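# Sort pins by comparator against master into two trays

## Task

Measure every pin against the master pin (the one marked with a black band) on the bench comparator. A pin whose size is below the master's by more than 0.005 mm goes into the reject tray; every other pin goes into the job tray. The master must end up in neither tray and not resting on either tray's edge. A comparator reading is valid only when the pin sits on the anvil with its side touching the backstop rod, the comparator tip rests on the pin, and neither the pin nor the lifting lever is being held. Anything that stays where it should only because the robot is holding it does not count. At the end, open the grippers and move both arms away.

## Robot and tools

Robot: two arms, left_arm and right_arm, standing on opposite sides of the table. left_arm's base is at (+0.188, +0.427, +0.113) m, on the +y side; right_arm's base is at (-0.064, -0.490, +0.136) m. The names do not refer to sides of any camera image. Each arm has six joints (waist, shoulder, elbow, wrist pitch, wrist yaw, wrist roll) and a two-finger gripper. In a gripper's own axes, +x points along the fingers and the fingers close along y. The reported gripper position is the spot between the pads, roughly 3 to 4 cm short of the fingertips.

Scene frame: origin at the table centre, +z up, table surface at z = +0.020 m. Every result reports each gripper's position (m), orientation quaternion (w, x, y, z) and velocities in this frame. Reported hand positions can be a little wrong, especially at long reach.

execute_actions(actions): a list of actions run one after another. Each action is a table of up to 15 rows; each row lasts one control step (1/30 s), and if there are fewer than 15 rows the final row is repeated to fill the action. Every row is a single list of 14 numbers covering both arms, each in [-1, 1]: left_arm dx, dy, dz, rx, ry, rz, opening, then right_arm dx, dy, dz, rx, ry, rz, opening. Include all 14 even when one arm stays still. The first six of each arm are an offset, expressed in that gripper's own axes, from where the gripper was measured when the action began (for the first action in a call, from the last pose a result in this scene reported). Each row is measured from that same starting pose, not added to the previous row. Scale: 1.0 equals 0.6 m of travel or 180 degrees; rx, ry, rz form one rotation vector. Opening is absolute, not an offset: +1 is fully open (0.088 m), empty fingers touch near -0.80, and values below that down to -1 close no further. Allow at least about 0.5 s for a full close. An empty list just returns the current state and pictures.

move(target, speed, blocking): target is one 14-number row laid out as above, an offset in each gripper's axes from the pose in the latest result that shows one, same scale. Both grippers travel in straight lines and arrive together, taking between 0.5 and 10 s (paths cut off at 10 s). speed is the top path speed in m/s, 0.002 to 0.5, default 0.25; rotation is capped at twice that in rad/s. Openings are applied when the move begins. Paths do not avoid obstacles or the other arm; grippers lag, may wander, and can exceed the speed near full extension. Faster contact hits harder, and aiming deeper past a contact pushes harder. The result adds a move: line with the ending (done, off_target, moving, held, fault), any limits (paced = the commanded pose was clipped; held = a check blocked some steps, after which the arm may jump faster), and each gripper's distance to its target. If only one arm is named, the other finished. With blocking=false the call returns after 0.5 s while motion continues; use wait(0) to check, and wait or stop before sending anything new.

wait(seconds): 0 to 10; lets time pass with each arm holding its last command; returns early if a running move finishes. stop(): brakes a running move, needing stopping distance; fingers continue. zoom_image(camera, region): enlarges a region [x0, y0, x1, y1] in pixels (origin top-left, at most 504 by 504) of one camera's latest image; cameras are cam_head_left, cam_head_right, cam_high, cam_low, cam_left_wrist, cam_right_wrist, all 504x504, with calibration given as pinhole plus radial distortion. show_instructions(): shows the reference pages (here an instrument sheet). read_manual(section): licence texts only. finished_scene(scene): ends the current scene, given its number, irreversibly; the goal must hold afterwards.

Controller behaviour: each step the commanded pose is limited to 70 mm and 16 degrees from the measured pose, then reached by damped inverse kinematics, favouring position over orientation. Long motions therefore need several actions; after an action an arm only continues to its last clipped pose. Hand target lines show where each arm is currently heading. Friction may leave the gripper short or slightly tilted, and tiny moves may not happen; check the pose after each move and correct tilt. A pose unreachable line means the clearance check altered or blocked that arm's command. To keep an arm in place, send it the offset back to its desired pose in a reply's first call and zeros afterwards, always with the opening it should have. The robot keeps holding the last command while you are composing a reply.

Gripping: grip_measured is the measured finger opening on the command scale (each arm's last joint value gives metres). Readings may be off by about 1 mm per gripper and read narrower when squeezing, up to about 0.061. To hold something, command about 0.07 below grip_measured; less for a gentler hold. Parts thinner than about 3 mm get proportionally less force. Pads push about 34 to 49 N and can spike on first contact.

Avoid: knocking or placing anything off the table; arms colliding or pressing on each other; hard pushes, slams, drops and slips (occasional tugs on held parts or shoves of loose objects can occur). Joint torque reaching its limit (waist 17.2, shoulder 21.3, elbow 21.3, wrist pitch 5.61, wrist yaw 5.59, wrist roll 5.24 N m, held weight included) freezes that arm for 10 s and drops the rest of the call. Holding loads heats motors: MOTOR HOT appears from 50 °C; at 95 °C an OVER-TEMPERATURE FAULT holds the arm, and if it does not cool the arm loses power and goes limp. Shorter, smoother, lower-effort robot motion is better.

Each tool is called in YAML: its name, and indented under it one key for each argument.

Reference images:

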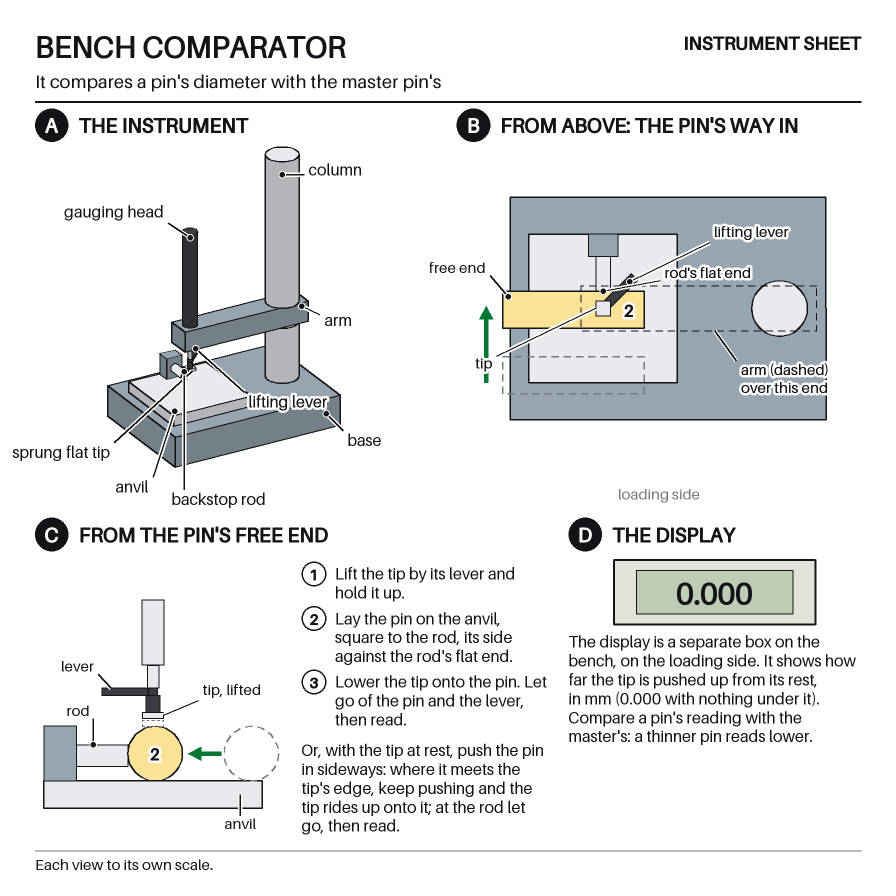

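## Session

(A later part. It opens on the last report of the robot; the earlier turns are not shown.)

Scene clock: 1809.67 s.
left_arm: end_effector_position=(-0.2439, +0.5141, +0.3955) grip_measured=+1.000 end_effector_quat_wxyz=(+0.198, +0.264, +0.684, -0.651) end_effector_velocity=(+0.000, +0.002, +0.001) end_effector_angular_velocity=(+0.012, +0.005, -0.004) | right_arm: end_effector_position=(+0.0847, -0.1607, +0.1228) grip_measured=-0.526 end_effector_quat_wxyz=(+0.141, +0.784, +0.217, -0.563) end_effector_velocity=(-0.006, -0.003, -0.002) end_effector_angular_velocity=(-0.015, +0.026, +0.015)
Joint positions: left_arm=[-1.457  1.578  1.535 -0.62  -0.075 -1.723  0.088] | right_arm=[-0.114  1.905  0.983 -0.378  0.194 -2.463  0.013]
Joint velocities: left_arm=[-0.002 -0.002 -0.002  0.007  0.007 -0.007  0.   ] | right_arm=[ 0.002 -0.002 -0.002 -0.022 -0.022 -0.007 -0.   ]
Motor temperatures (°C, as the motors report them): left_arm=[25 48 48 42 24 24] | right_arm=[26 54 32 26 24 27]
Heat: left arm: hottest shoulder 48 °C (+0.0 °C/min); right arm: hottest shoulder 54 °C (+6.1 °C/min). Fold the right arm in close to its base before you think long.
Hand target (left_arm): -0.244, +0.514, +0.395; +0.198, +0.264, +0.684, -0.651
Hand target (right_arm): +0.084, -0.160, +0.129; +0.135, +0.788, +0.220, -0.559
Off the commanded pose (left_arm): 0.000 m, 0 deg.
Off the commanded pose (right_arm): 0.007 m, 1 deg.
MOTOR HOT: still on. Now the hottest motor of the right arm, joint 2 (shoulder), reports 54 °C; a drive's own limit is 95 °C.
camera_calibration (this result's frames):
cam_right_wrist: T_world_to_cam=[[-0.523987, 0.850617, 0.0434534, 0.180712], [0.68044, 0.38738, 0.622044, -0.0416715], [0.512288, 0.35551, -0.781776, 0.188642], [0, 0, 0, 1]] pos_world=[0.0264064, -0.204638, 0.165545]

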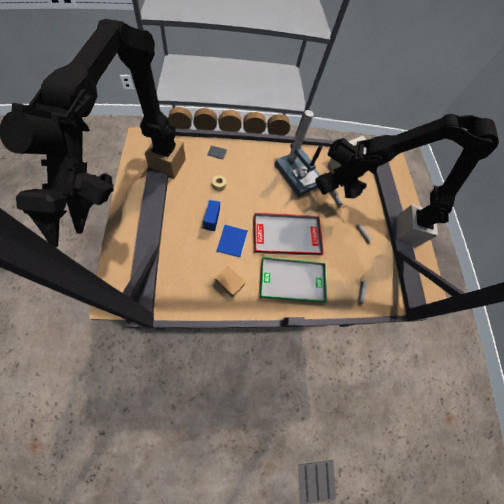

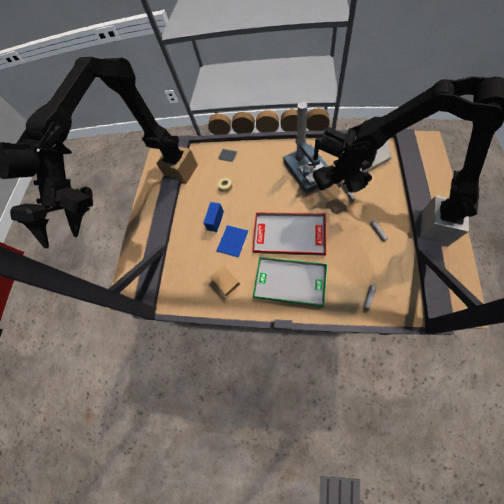

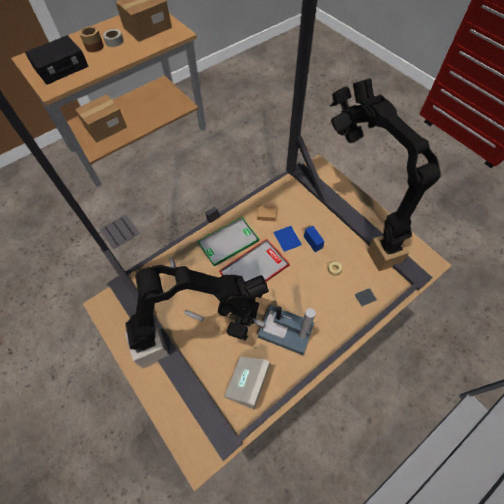

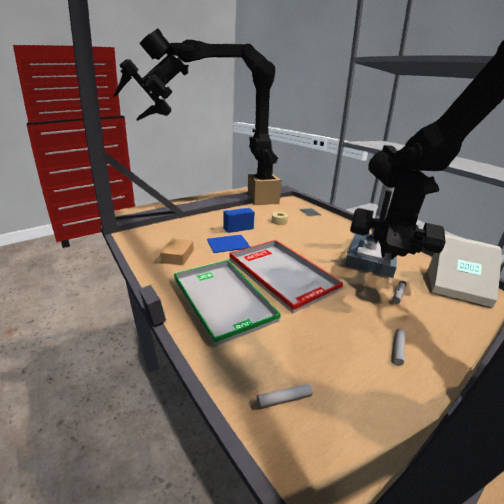

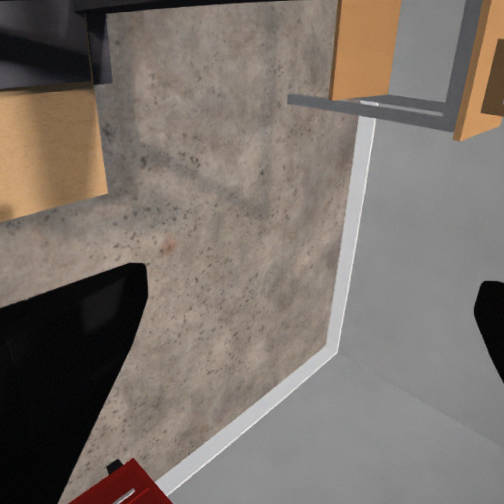

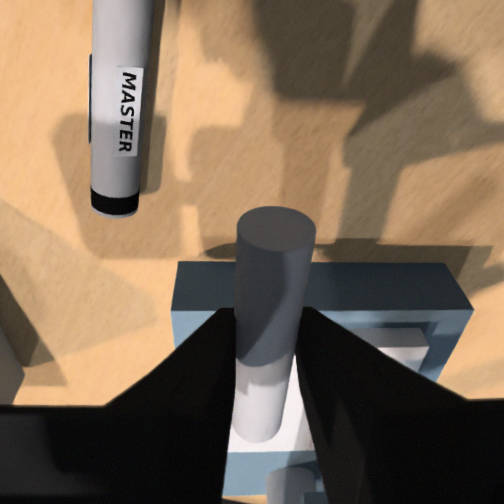

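move:
  target: [0,0,0,0,0,0,1,-0.15,-0.4386,0.434,-0.315,-0.008,-0.108,-0.8]
  speed: 0.14

Scene clock: 1829.63 s.
left_arm: end_effector_position=(-0.2439, +0.5141, +0.3955) grip_measured=+1.000 end_effector_quat_wxyz=(+0.198, +0.264, +0.684, -0.651) end_effector_velocity=(+0.000, +0.002, +0.001) end_effector_angular_velocity=(+0.012, +0.005, -0.004) | right_arm: end_effector_position=(-0.2814, -0.0741, +0.1300) grip_measured=-0.526 end_effector_quat_wxyz=(+0.404, +0.575, +0.576, -0.418) end_effector_velocity=(+0.001, -0.002, -0.003) end_effector_angular_velocity=(-0.022, -0.012, +0.020)
Joint positions: left_arm=[-1.457  1.578  1.535 -0.62  -0.075 -1.723  0.088] | right_arm=[ 0.761  2.221  1.518 -0.573  0.153 -2.622  0.013]
Joint velocities: left_arm=[-0.002 -0.002 -0.002  0.007  0.007 -0.007  0.   ] | right_arm=[-0.002  0.012  0.012 -0.022 -0.007 -0.022 -0.   ]
Motor temperatures (°C, as the motors report them): left_arm=[25 48 48 42 24 24] | right_arm=[26 55 32 26 24 27]
Heat: left arm: hottest shoulder 48 °C (+0.0 °C/min); right arm: hottest shoulder 55 °C (+7.0 °C/min). Fold the right arm in close to its base before you think long.
Hand target (left_arm): -0.244, +0.514, +0.395; +0.198, +0.264, +0.684, -0.651
Hand target (right_arm): -0.284, -0.071, +0.129; +0.405, +0.572, +0.579, -0.415
Off the commanded pose (left_arm): 0.000 m, 0 deg.
Off the commanded pose (right_arm): 0.005 m, 1 deg.
MOTOR HOT: still on. Now the hottest motor of the right arm, joint 2 (shoulder), reports 55 °C; a drive's own limit is 95 °C.
move: done
camera_calibration (this result's frames):
cam_right_wrist: T_world_to_cam=[[-0.999132, -0.018568, 0.0372764, -0.282415], [0.00862396, 0.783447, 0.621399, 0.00984814], [-0.0407422, 0.621181, -0.782607, 0.21517], [0, 0, 0, 1]] pos_world=[-0.273488, -0.146619, 0.172801]

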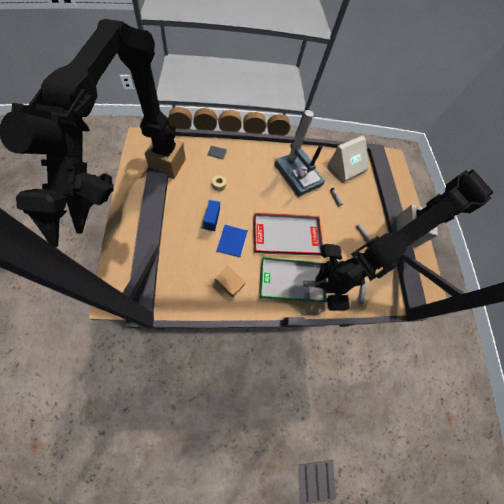

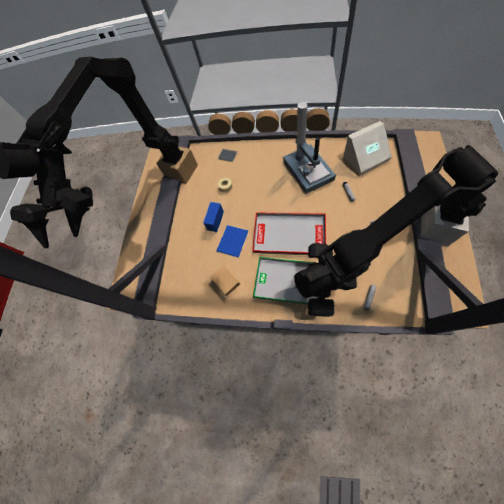

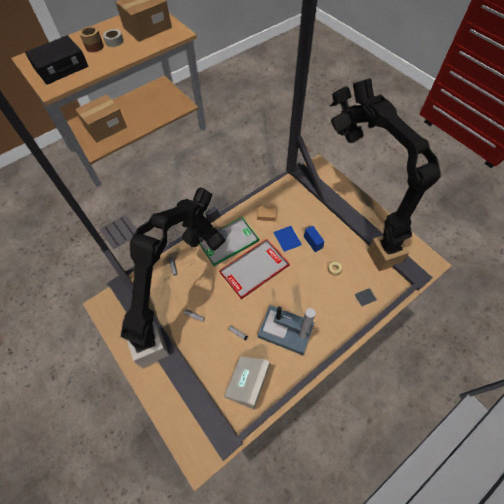

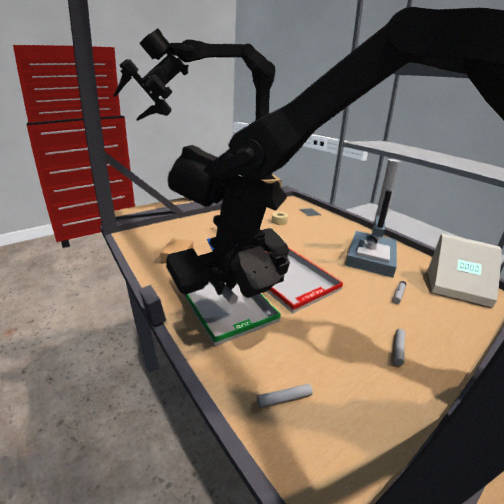

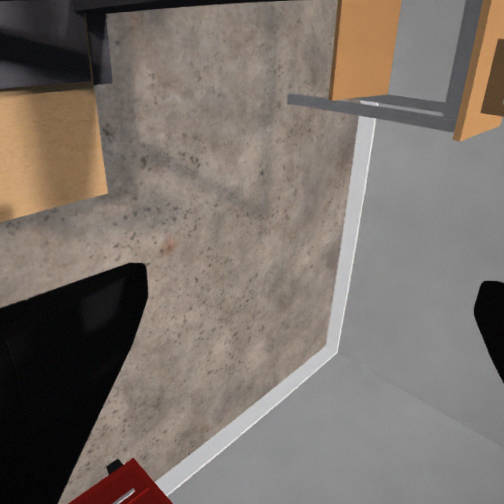

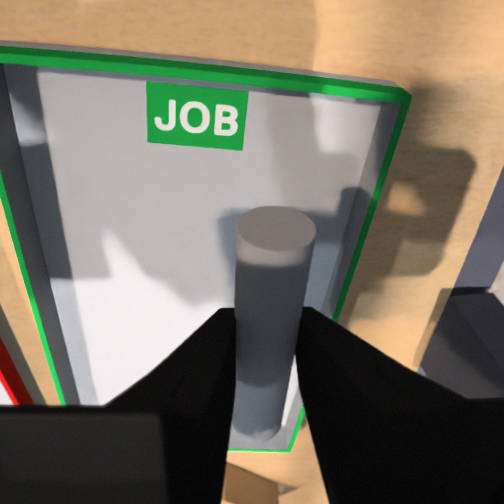

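move:
  target: [0,0,0,0,0,0,1,0.115,0.031,-0.013,0,0,0,-0.8]
  speed: 0.06

Scene clock: 1847.13 s.
left_arm: end_effector_position=(-0.2439, +0.5141, +0.3955) grip_measured=+1.000 end_effector_quat_wxyz=(+0.198, +0.264, +0.684, -0.651) end_effector_velocity=(+0.002, +0.002, -0.001) end_effector_angular_velocity=(-0.003, -0.007, -0.013) | right_arm: end_effector_position=(-0.2643, -0.0476, +0.0712) grip_measured=-0.526 end_effector_quat_wxyz=(+0.403, +0.575, +0.576, -0.419) end_effector_velocity=(-0.002, -0.001, +0.001) end_effector_angular_velocity=(-0.011, +0.010, +0.025)
Joint positions: left_arm=[-1.457  1.578  1.535 -0.62  -0.075 -1.723  0.088] | right_arm=[ 0.697  2.385  1.543 -0.425  0.134 -2.681  0.013]
Joint velocities: left_arm=[-0.002 -0.002 -0.002 -0.007  0.007  0.007  0.   ] | right_arm=[-0.002 -0.002  0.002 -0.007 -0.022 -0.022 -0.   ]
Motor temperatures (°C, as the motors report them): left_arm=[25 48 48 42 24 24] | right_arm=[26 55 35 26 24 27]
Heat: left arm: hottest shoulder 48 °C (+0.0 °C/min); right arm: hottest shoulder 55 °C (+4.0 °C/min). Fold the right arm in close to its base before you think long.
Hand target (left_arm): -0.244, +0.514, +0.395; +0.198, +0.264, +0.684, -0.651
Hand target (right_arm): -0.264, -0.045, +0.067; +0.404, +0.575, +0.576, -0.418
Off the commanded pose (left_arm): 0.000 m, 0 deg.
Off the commanded pose (right_arm): 0.005 m, 0 deg.
MOTOR HOT: still on. Now the hottest motor of the right arm, joint 2 (shoulder), reports 55 °C; a drive's own limit is 95 °C.
move: done
camera_calibration (this result's frames):
cam_right_wrist: T_world_to_cam=[[-0.999125, -0.0156771, 0.0387634, -0.262591], [0.0118335, 0.78314, 0.621733, 0.0262494], [-0.0401042, 0.621648, -0.78227, 0.153652], [0, 0, 0, 1]] pos_world=[-0.25651, -0.120191, 0.114056]

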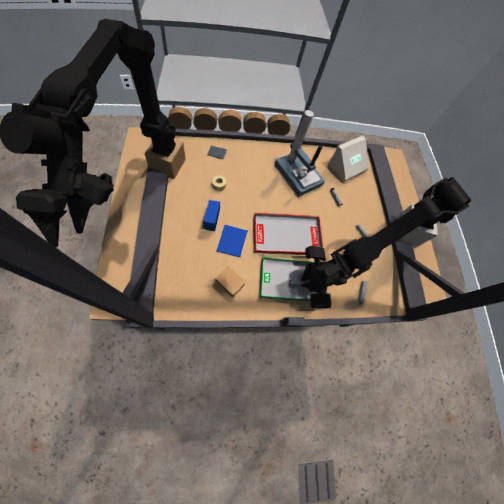

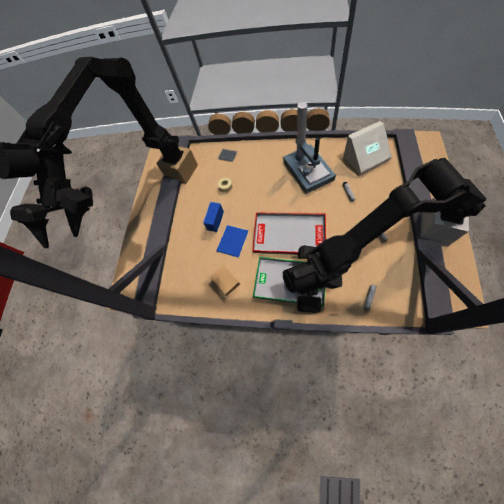

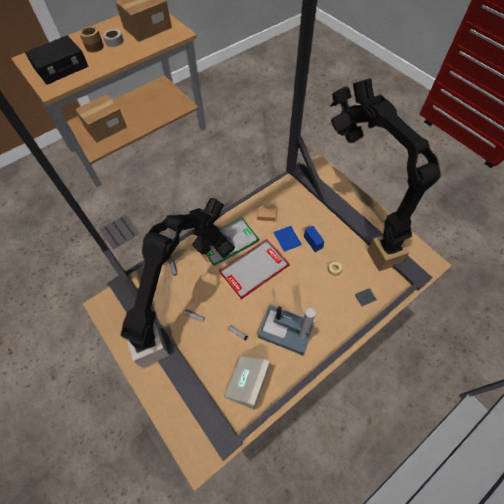

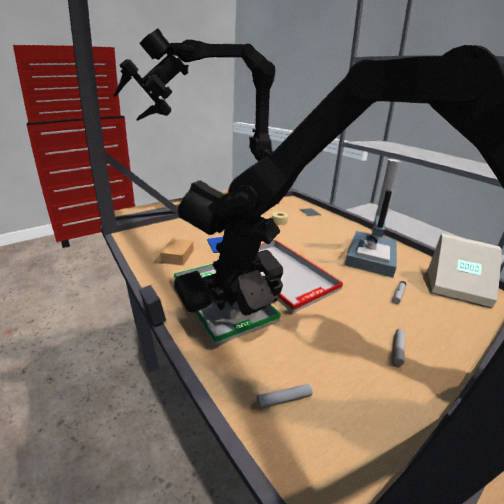

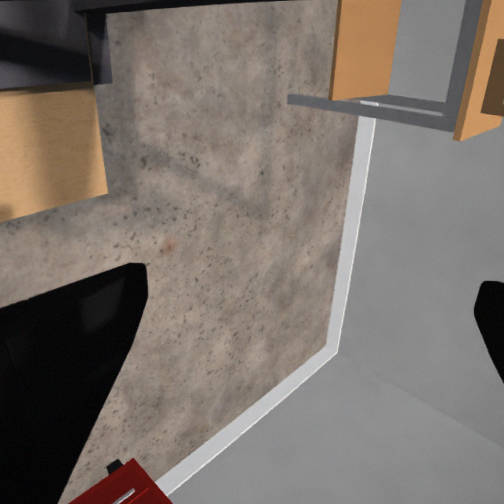

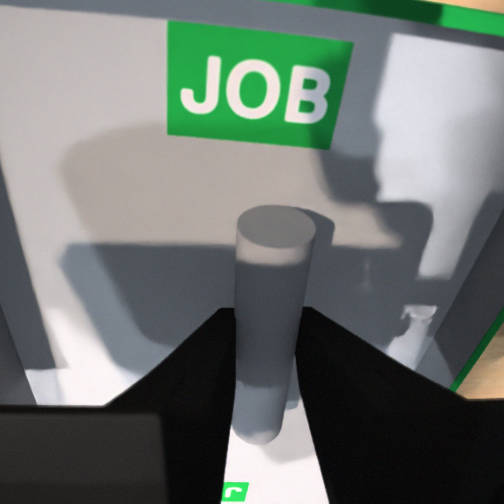

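move:
  target: [0,0,0,0,0,0,1,0.013,0,0.0045,0,0,0,-0.8]
  speed: 0.02

zoom_image:
  camera: "cam_low"
  region: [150,240,330,360]

Scene clock: 1855.00 s.
left_arm: end_effector_position=(-0.2439, +0.5141, +0.3955) grip_measured=+1.000 end_effector_quat_wxyz=(+0.198, +0.264, +0.684, -0.651) end_effector_velocity=(+0.001, -0.000, +0.001) end_effector_angular_velocity=(-0.011, -0.001, -0.001) | right_arm: end_effector_position=(-0.2657, -0.0449, +0.0713) grip_measured=-0.526 end_effector_quat_wxyz=(+0.397, +0.576, +0.580, -0.417) end_effector_velocity=(+0.003, -0.007, -0.005) end_effector_angular_velocity=(-0.031, -0.011, +0.007)
Joint positions: left_arm=[-1.457  1.578  1.535 -0.62  -0.075 -1.723  0.088] | right_arm=[ 0.697  2.387  1.543 -0.408  0.134 -2.681  0.013]
Joint velocities: left_arm=[-0.002 -0.002  0.002 -0.007 -0.007  0.007  0.   ] | right_arm=[-0.002  0.002 -0.007 -0.022 -0.007 -0.007 -0.   ]
Motor temperatures (°C, as the motors report them): left_arm=[25 48 48 42 24 24] | right_arm=[26 55 35 26 24 27]
Heat: left arm: hottest shoulder 48 °C (+0.0 °C/min); right arm: hottest shoulder 55 °C (+2.0 °C/min). Fold the right arm in close to its base before you think long.
Hand target (left_arm): -0.244, +0.514, +0.395; +0.198, +0.264, +0.684, -0.651
Hand target (right_arm): -0.264, -0.048, +0.063; +0.403, +0.575, +0.575, -0.419
Off the commanded pose (left_arm): 0.000 m, 0 deg.
Off the commanded pose (right_arm): 0.009 m, 1 deg.
MOTOR HOT: still on. Now the hottest motor of the right arm, joint 2 (shoulder), reports 55 °C; a drive's own limit is 95 °C.
move: off_target (right_arm)
camera_calibration (this result's frames):
cam_right_wrist: T_world_to_cam=[[-0.998852, -0.0162199, 0.0450654, -0.264334], [0.0159166, 0.775024, 0.631731, 0.0240904], [-0.0451734, 0.631724, -0.773876, 0.150429], [0, 0, 0, 1]] pos_world=[-0.257618, -0.117988, 0.113107]

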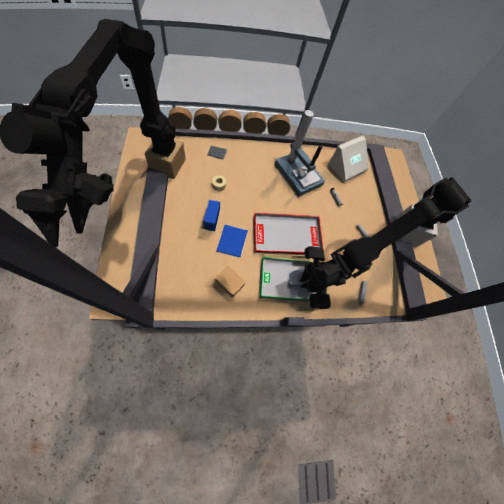

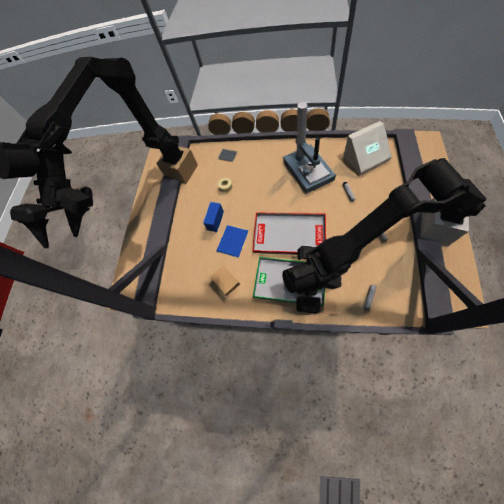

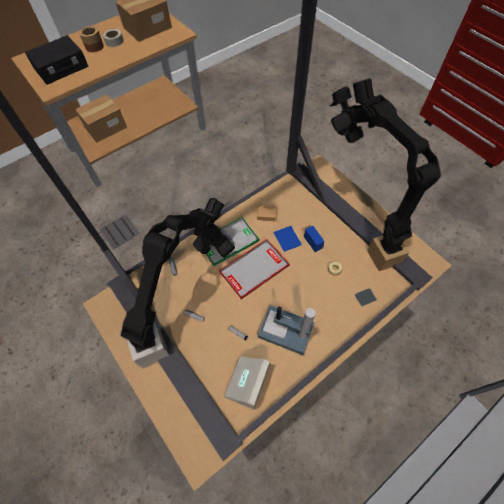

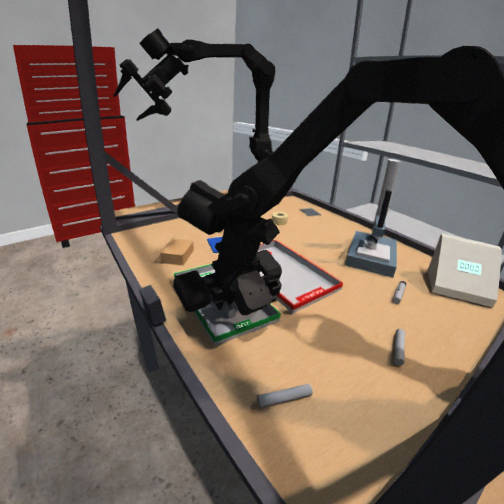

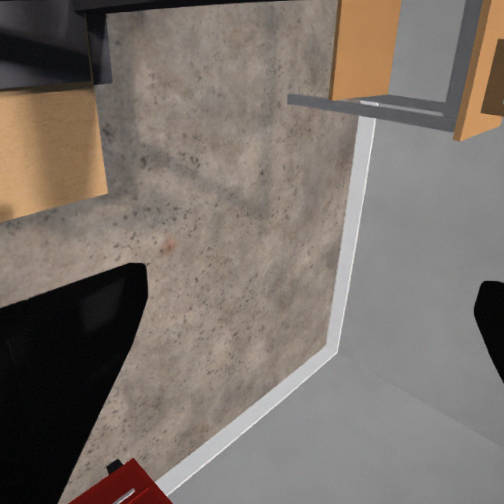

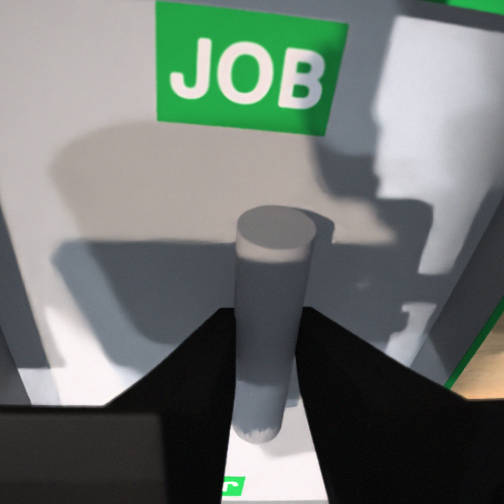

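Region (150, 240, 330, 360) of cam_low's 504x504 image, scaled by 2.800, with more detail than that image has.

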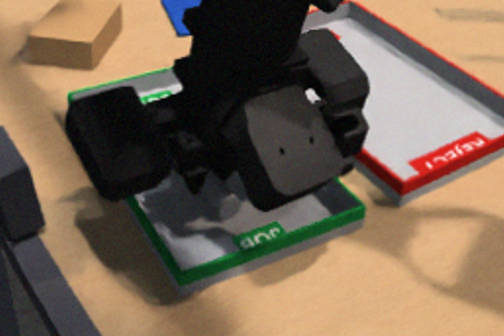

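execute_actions:
  actions:
    - [[0,0,0,0,0,0,1,0.010,0,0.0035,0,-0.008,0,-0.8]]
    - [[0,0,0,0,0,0,1,0.004,0,0.0015,0,0,0,-0.8]]

Scene clock: 1873.73 s.
left_arm: end_effector_position=(-0.2439, +0.5141, +0.3955) grip_measured=+1.000 end_effector_quat_wxyz=(+0.198, +0.264, +0.684, -0.651) end_effector_velocity=(+0.002, -0.001, +0.001) end_effector_angular_velocity=(+0.001, -0.002, +0.008) | right_arm: end_effector_position=(-0.2658, -0.0444, +0.0711) grip_measured=-0.526 end_effector_quat_wxyz=(+0.400, +0.574, +0.578, -0.421) end_effector_velocity=(+0.002, -0.003, -0.001) end_effector_angular_velocity=(-0.014, -0.006, +0.021)
Joint positions: left_arm=[-1.457  1.578  1.535 -0.62  -0.075 -1.723  0.088] | right_arm=[ 0.695  2.393  1.557 -0.425  0.128 -2.681  0.013]
Joint velocities: left_arm=[-0.002 -0.007 -0.002 -0.007 -0.007 -0.007  0.   ] | right_arm=[-0.002 -0.002 -0.007 -0.007 -0.007 -0.022  0.   ]
Motor temperatures (°C, as the motors report them): left_arm=[25 48 48 42 24 24] | right_arm=[26 55 34 27 24 27]
Heat: left arm: hottest shoulder 48 °C (+0.0 °C/min); right arm: hottest shoulder 55 °C (+0.0 °C/min). Fold the right arm in close to its base before you think long.
Hand target (left_arm): -0.244, +0.514, +0.395; +0.198, +0.264, +0.684, -0.651
Hand target (right_arm): -0.266, -0.045, +0.068; +0.401, +0.574, +0.577, -0.421
Off the commanded pose (left_arm): 0.000 m, 0 deg.
Off the commanded pose (right_arm): 0.003 m, 0 deg.
MOTOR HOT: still on. Now the hottest motor of the right arm, joint 2 (shoulder), reports 55 °C; a drive's own limit is 95 °C.
camera_calibration (this result's frames):
cam_right_wrist: T_world_to_cam=[[-0.998767, -0.0155542, 0.0471378, -0.26452], [0.017243, 0.78178, 0.623315, 0.025157], [-0.0465466, 0.62336, -0.780548, 0.149719], [0, 0, 0, 1]] pos_world=[-0.257659, -0.117111, 0.113651]

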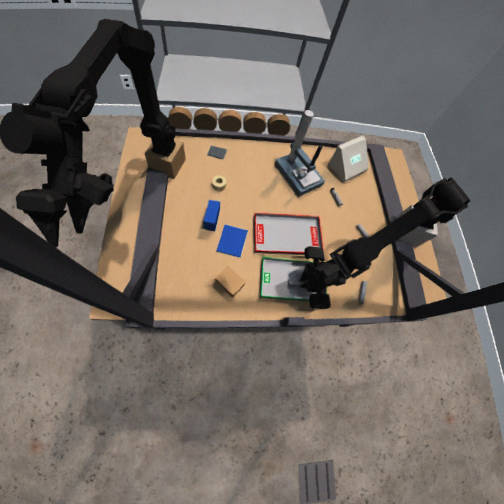

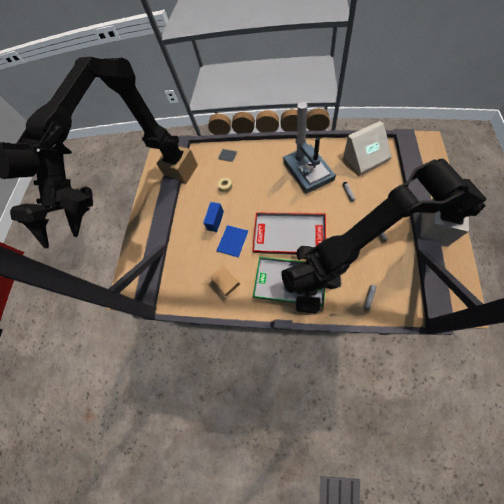

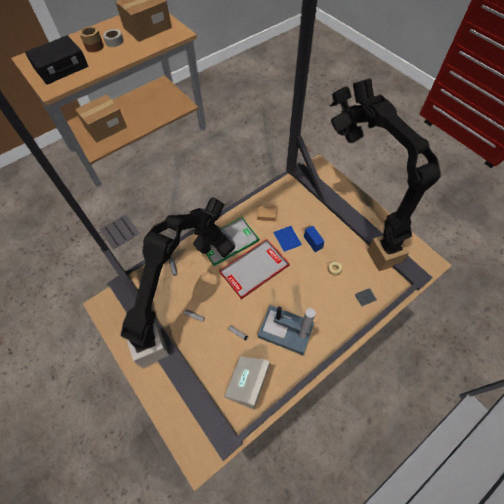

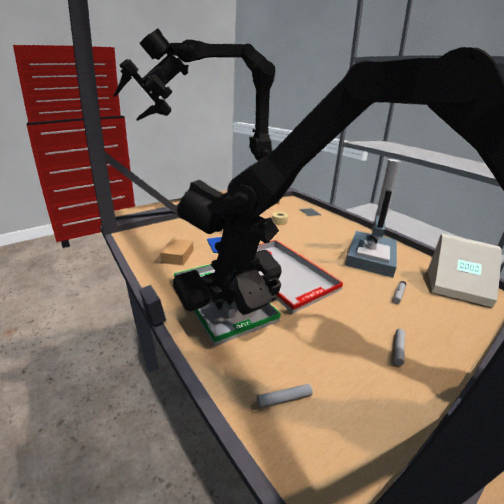

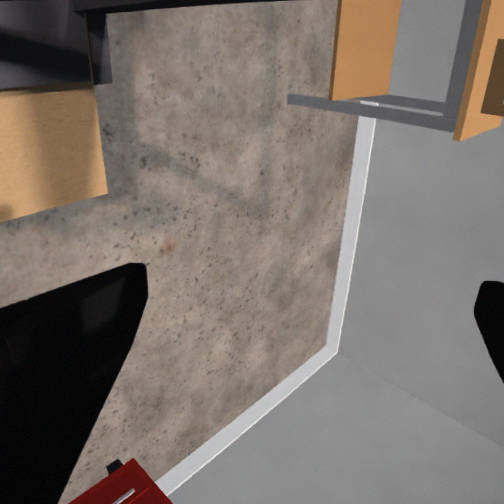

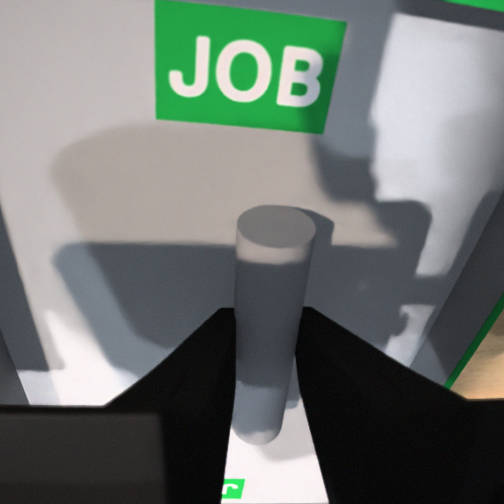

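execute_actions:
  actions:
    - [[0,0,0,0,0,0,1,0,0,0,0,0,0,-0.42],[0,0,0,0,0,0,1,0,0,0,0,0,0,-0.42],[0,0,0,0,0,0,1,0,0,0,0,0,0,-0.42],[0,0,0,0,0,0,1,0,0,0,0,0,0,-0.42],[0,0,0,0,0,0,1,0,0,0,0,0,0,-0.42],[0,0,0,0,0,0,1,0,0,0,0,0,0,-0.2]]

move:
  target: [0,0,0,0,0,0,1,-0.09,0,-0.03,0,0,0,-0.1]
  speed: 0.15

Scene clock: 1880.47 s.
left_arm: end_effector_position=(-0.2439, +0.5141, +0.3955) grip_measured=+1.000 end_effector_quat_wxyz=(+0.198, +0.264, +0.684, -0.651) end_effector_velocity=(+0.002, -0.000, -0.001) end_effector_angular_velocity=(-0.000, -0.007, +0.008) | right_arm: end_effector_position=(-0.2658, -0.0444, +0.0711) grip_measured=-0.217 end_effector_quat_wxyz=(+0.400, +0.574, +0.578, -0.421) end_effector_velocity=(-0.000, +0.000, +0.004) end_effector_angular_velocity=(+0.005, -0.008, +0.007)
Joint positions: left_arm=[-1.457  1.578  1.535 -0.62  -0.075 -1.723  0.088] | right_arm=[ 0.695  2.393  1.557 -0.425  0.128 -2.681  0.028]
Joint velocities: left_arm=[-0.002 -0.002 -0.002 -0.007 -0.007 -0.007  0.   ] | right_arm=[ 0.002 -0.007  0.002 -0.007  0.007 -0.007  0.007]
Motor temperatures (°C, as the motors report them): left_arm=[25 48 48 42 24 24] | right_arm=[26 56 34 27 24 27]
Heat: left arm: hottest shoulder 48 °C (+0.0 °C/min); right arm: hottest shoulder 56 °C (+1.0 °C/min). Fold the right arm in close to its base before you think long.
Hand target (left_arm): -0.244, +0.514, +0.395; +0.198, +0.264, +0.684, -0.651
Hand target (right_arm): -0.266, -0.044, +0.071; +0.400, +0.574, +0.578, -0.421
Off the commanded pose (left_arm): 0.000 m, 0 deg.
Off the commanded pose (right_arm): 0.000 m, 0 deg.
MOTOR HOT: still on. Now the hottest motor of the right arm, joint 2 (shoulder), reports 56 °C; a drive's own limit is 95 °C.
camera_calibration (this result's frames):
cam_right_wrist: T_world_to_cam=[[-0.998767, -0.0155542, 0.0471378, -0.26452], [0.017243, 0.78178, 0.623315, 0.025157], [-0.0465466, 0.62336, -0.780548, 0.149719], [0, 0, 0, 1]] pos_world=[-0.257659, -0.117111, 0.113651]

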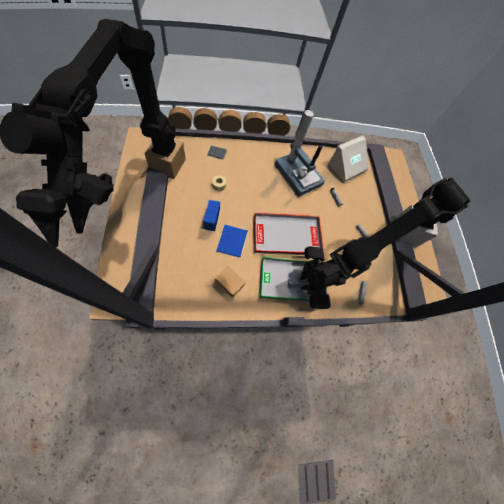

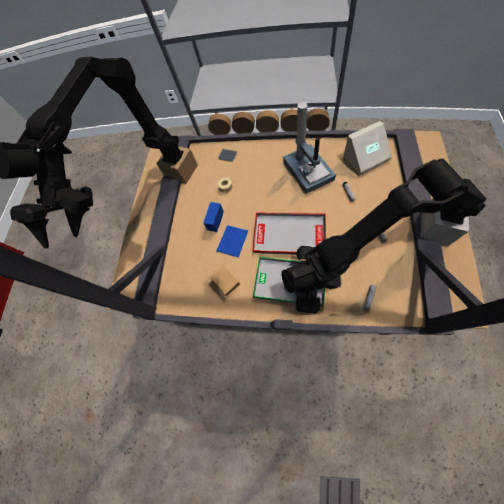

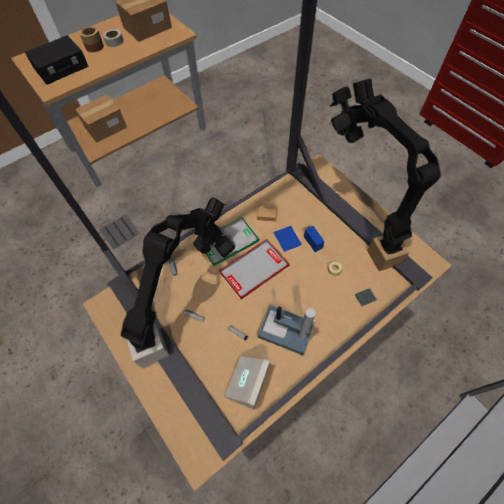

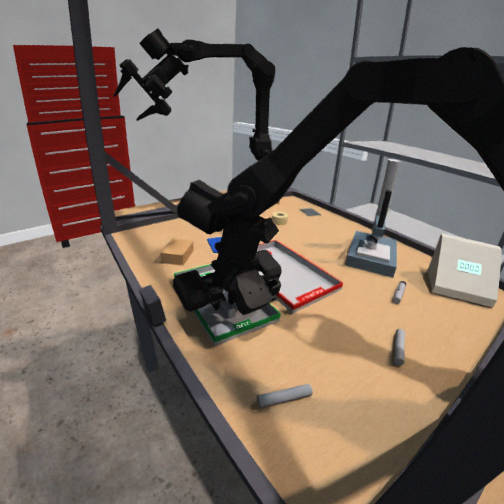

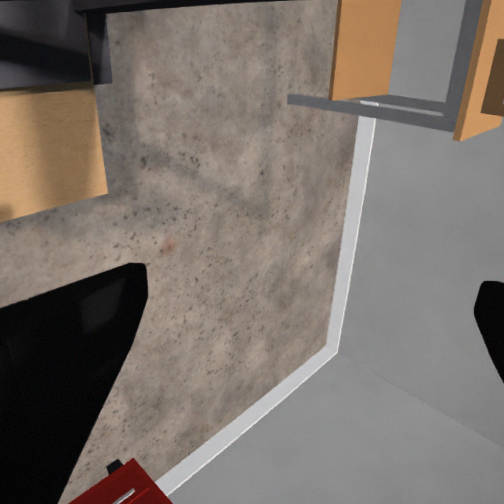

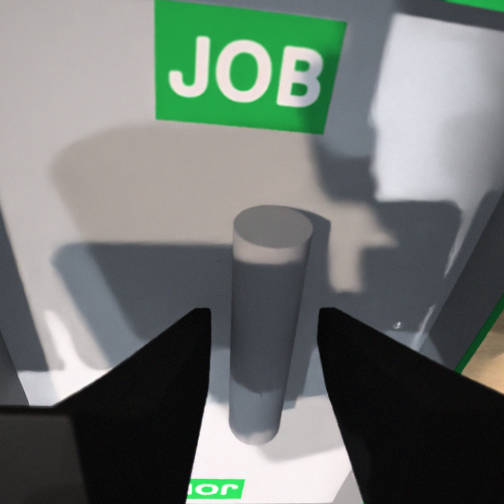

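Scene clock: 1881.37 s.
left_arm: end_effector_position=(-0.2439, +0.5141, +0.3955) grip_measured=+1.000 end_effector_quat_wxyz=(+0.198, +0.264, +0.684, -0.651) end_effector_velocity=(-0.000, -0.002, -0.001) end_effector_angular_velocity=(+0.002, +0.003, +0.013) | right_arm: end_effector_position=(-0.2631, -0.0499, +0.1167) grip_measured=-0.102 end_effector_quat_wxyz=(+0.409, +0.572, +0.571, -0.424) end_effector_velocity=(+0.001, -0.002, -0.000) end_effector_angular_velocity=(-0.010, +0.001, +0.007)
Joint positions: left_arm=[-1.457  1.578  1.535 -0.62  -0.075 -1.723  0.088] | right_arm=[ 0.695  2.297  1.596 -0.585  0.128 -2.681  0.034]
Joint velocities: left_arm=[ 0.002 -0.002 -0.007  0.007 -0.007 -0.007  0.   ] | right_arm=[-0.002 -0.002 -0.002 -0.007 -0.007 -0.007 -0.   ]
Motor temperatures (°C, as the motors report them): left_arm=[25 48 48 42 24 24] | right_arm=[26 56 34 27 24 27]
Heat: left arm: hottest shoulder 48 °C (+0.0 °C/min); right arm: hottest shoulder 56 °C (+1.0 °C/min). Fold the right arm in close to its base before you think long.
Hand target (left_arm): -0.244, +0.514, +0.395; +0.198, +0.264, +0.684, -0.651
Hand target (right_arm): -0.264, -0.045, +0.128; +0.400, +0.574, +0.578, -0.420
Off the commanded pose (left_arm): 0.000 m, 0 deg.
Off the commanded pose (right_arm): 0.012 m, 1 deg.
MOTOR HOT: still on. Now the hottest motor of the right arm, joint 2 (shoulder), reports 56 °C; a drive's own limit is 95 °C.
move: off_target (right_arm)
camera_calibration (this result's frames):
cam_right_wrist: T_world_to_cam=[[-0.999231, -0.014628, 0.0363898, -0.262868], [0.0104242, 0.795412, 0.60598, 0.0018109], [-0.0378092, 0.605893, -0.794647, 0.191924], [0, 0, 0, 1]] pos_world=[-0.255428, -0.121571, 0.16098]

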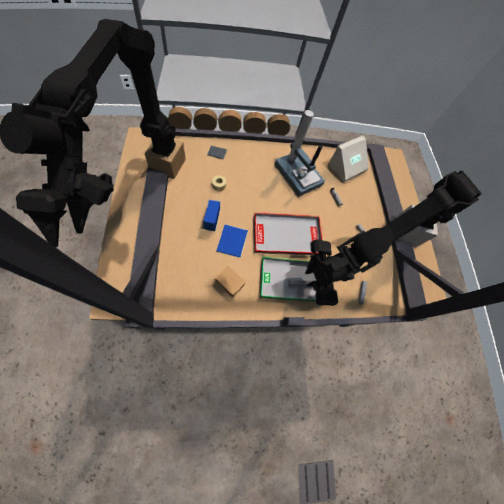

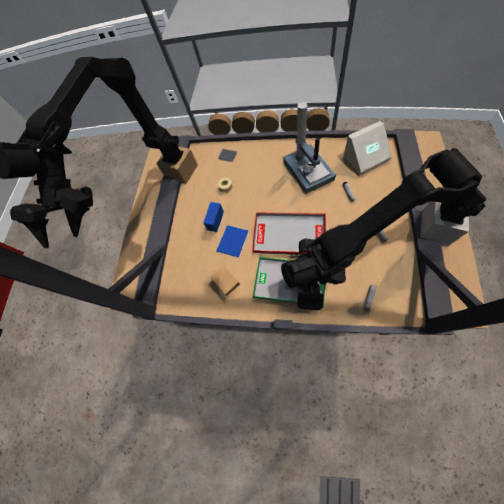

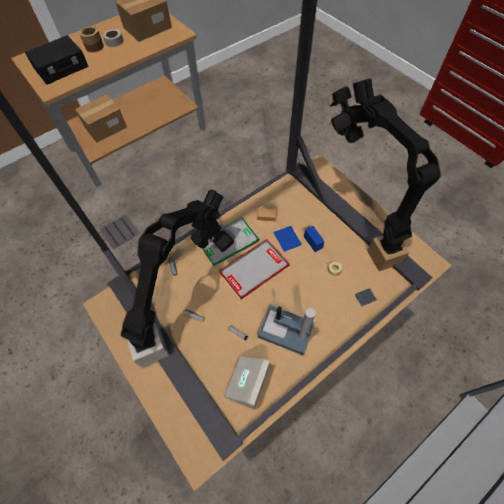

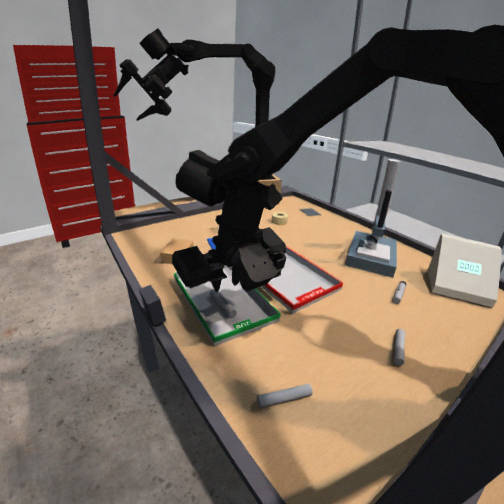

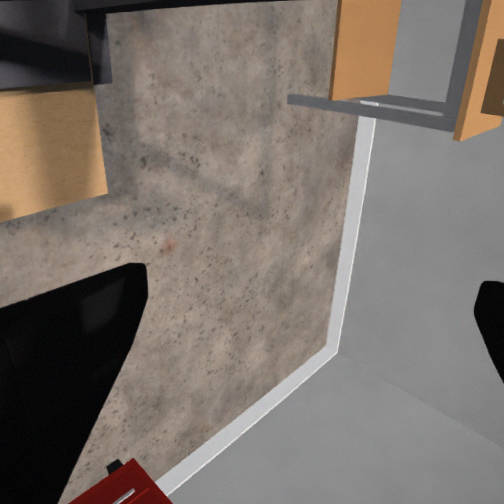

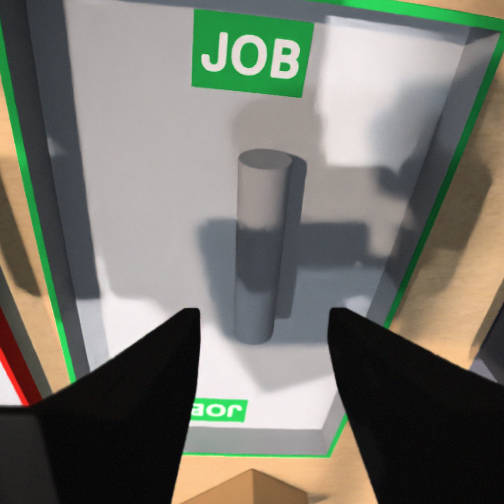

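move:
  target: [0,0,0,0,0,0,1,-0.103,-0.0907,0.299,0.577,0.010,0.185,0.1]
  speed: 0.35

Scene clock: 1944.87 s.
left_arm: end_effector_position=(-0.2439, +0.5141, +0.3955) grip_measured=+1.000 end_effector_quat_wxyz=(+0.198, +0.264, +0.684, -0.651) end_effector_velocity=(+0.001, -0.000, +0.001) end_effector_angular_velocity=(+0.001, -0.002, +0.008) | right_arm: end_effector_position=(-0.3183, -0.2373, +0.1230) grip_measured=+0.098 end_effector_quat_wxyz=(+0.109, -0.797, +0.130, +0.580) end_effector_velocity=(+0.002, -0.007, -0.000) end_effector_angular_velocity=(-0.027, -0.008, -0.025)
Joint positions: left_arm=[-1.457  1.578  1.535 -0.62  -0.075 -1.723  0.088] | right_arm=[ 1.076  2.271  1.579 -1.157  0.135 -0.364  0.044]
Joint velocities: left_arm=[-0.002 -0.002  0.002 -0.007 -0.007 -0.007  0.   ] | right_arm=[ 0.002  0.002 -0.002 -0.022 -0.022  0.022 -0.   ]
Motor temperatures (°C, as the motors report them): left_arm=[25 48 48 42 24 24] | right_arm=[26 69 36 26 24 27]
Heat: left arm: hottest shoulder 48 °C (+0.0 °C/min); right arm: hottest shoulder 69 °C (+11.1 °C/min). Fold the right arm in close to its base before you think long.
Hand target (left_arm): -0.244, +0.514, +0.395; +0.198, +0.264, +0.684, -0.651
Hand target (right_arm): -0.319, -0.239, +0.122; -0.109, +0.797, -0.132, -0.579
Off the commanded pose (left_arm): 0.000 m, 0 deg.
Off the commanded pose (right_arm): 0.003 m, 1 deg.
MOTOR HOT: still on. Now the hottest motor of the right arm, joint 2 (shoulder), reports 69 °C; a drive's own limit is 95 °C.
move: done
camera_calibration (this result's frames):
cam_right_wrist: T_world_to_cam=[[0.306572, 0.950839, 0.0438103, 0.322801], [0.750315, -0.269727, 0.603552, 0.130726], [0.585697, -0.15216, -0.796119, 0.327179], [0, 0, 0, 1]] pos_world=[-0.388675, -0.221888, 0.167431]

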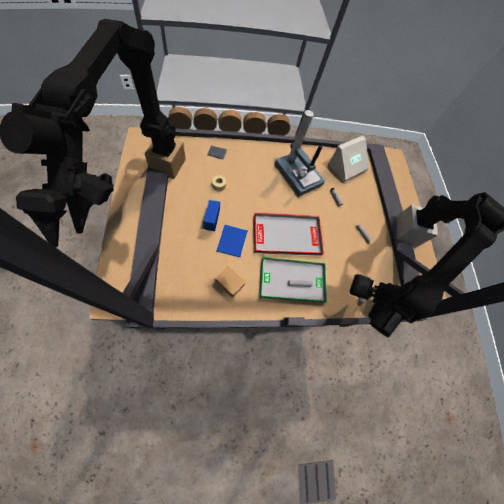

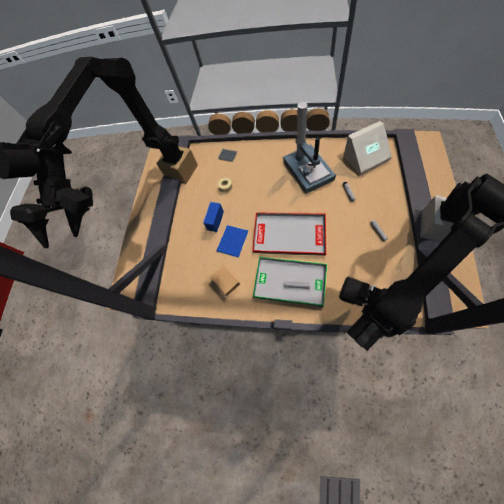

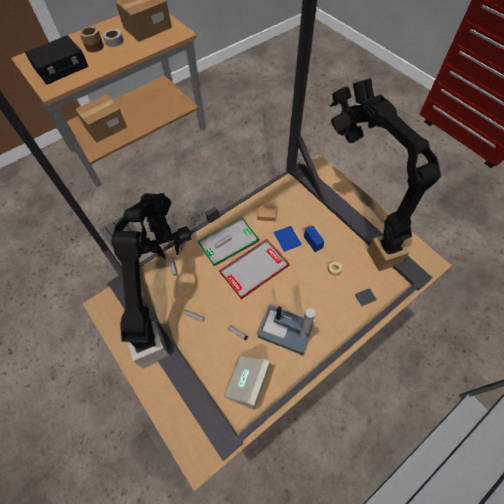

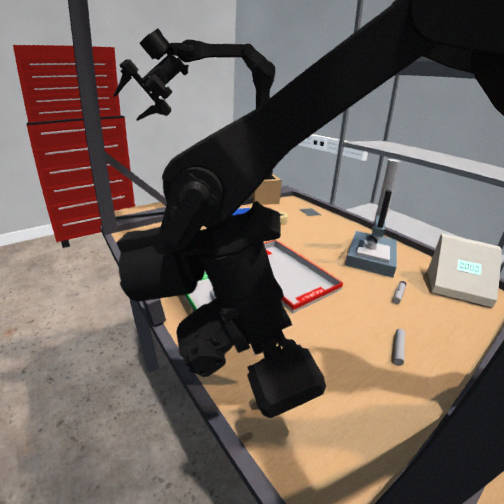

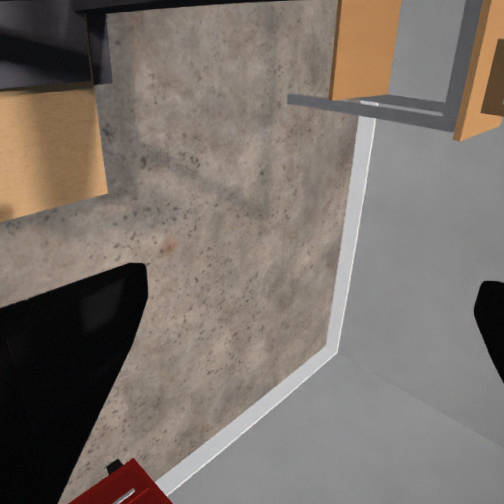

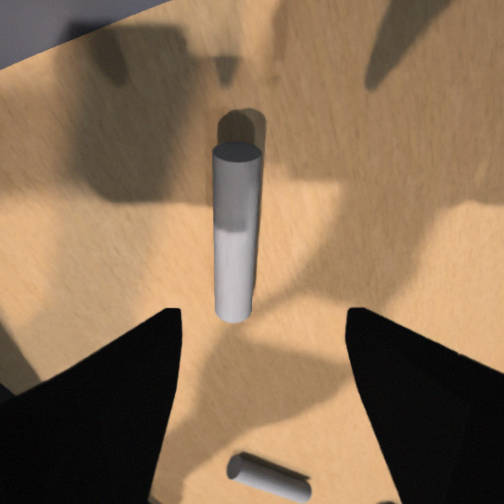

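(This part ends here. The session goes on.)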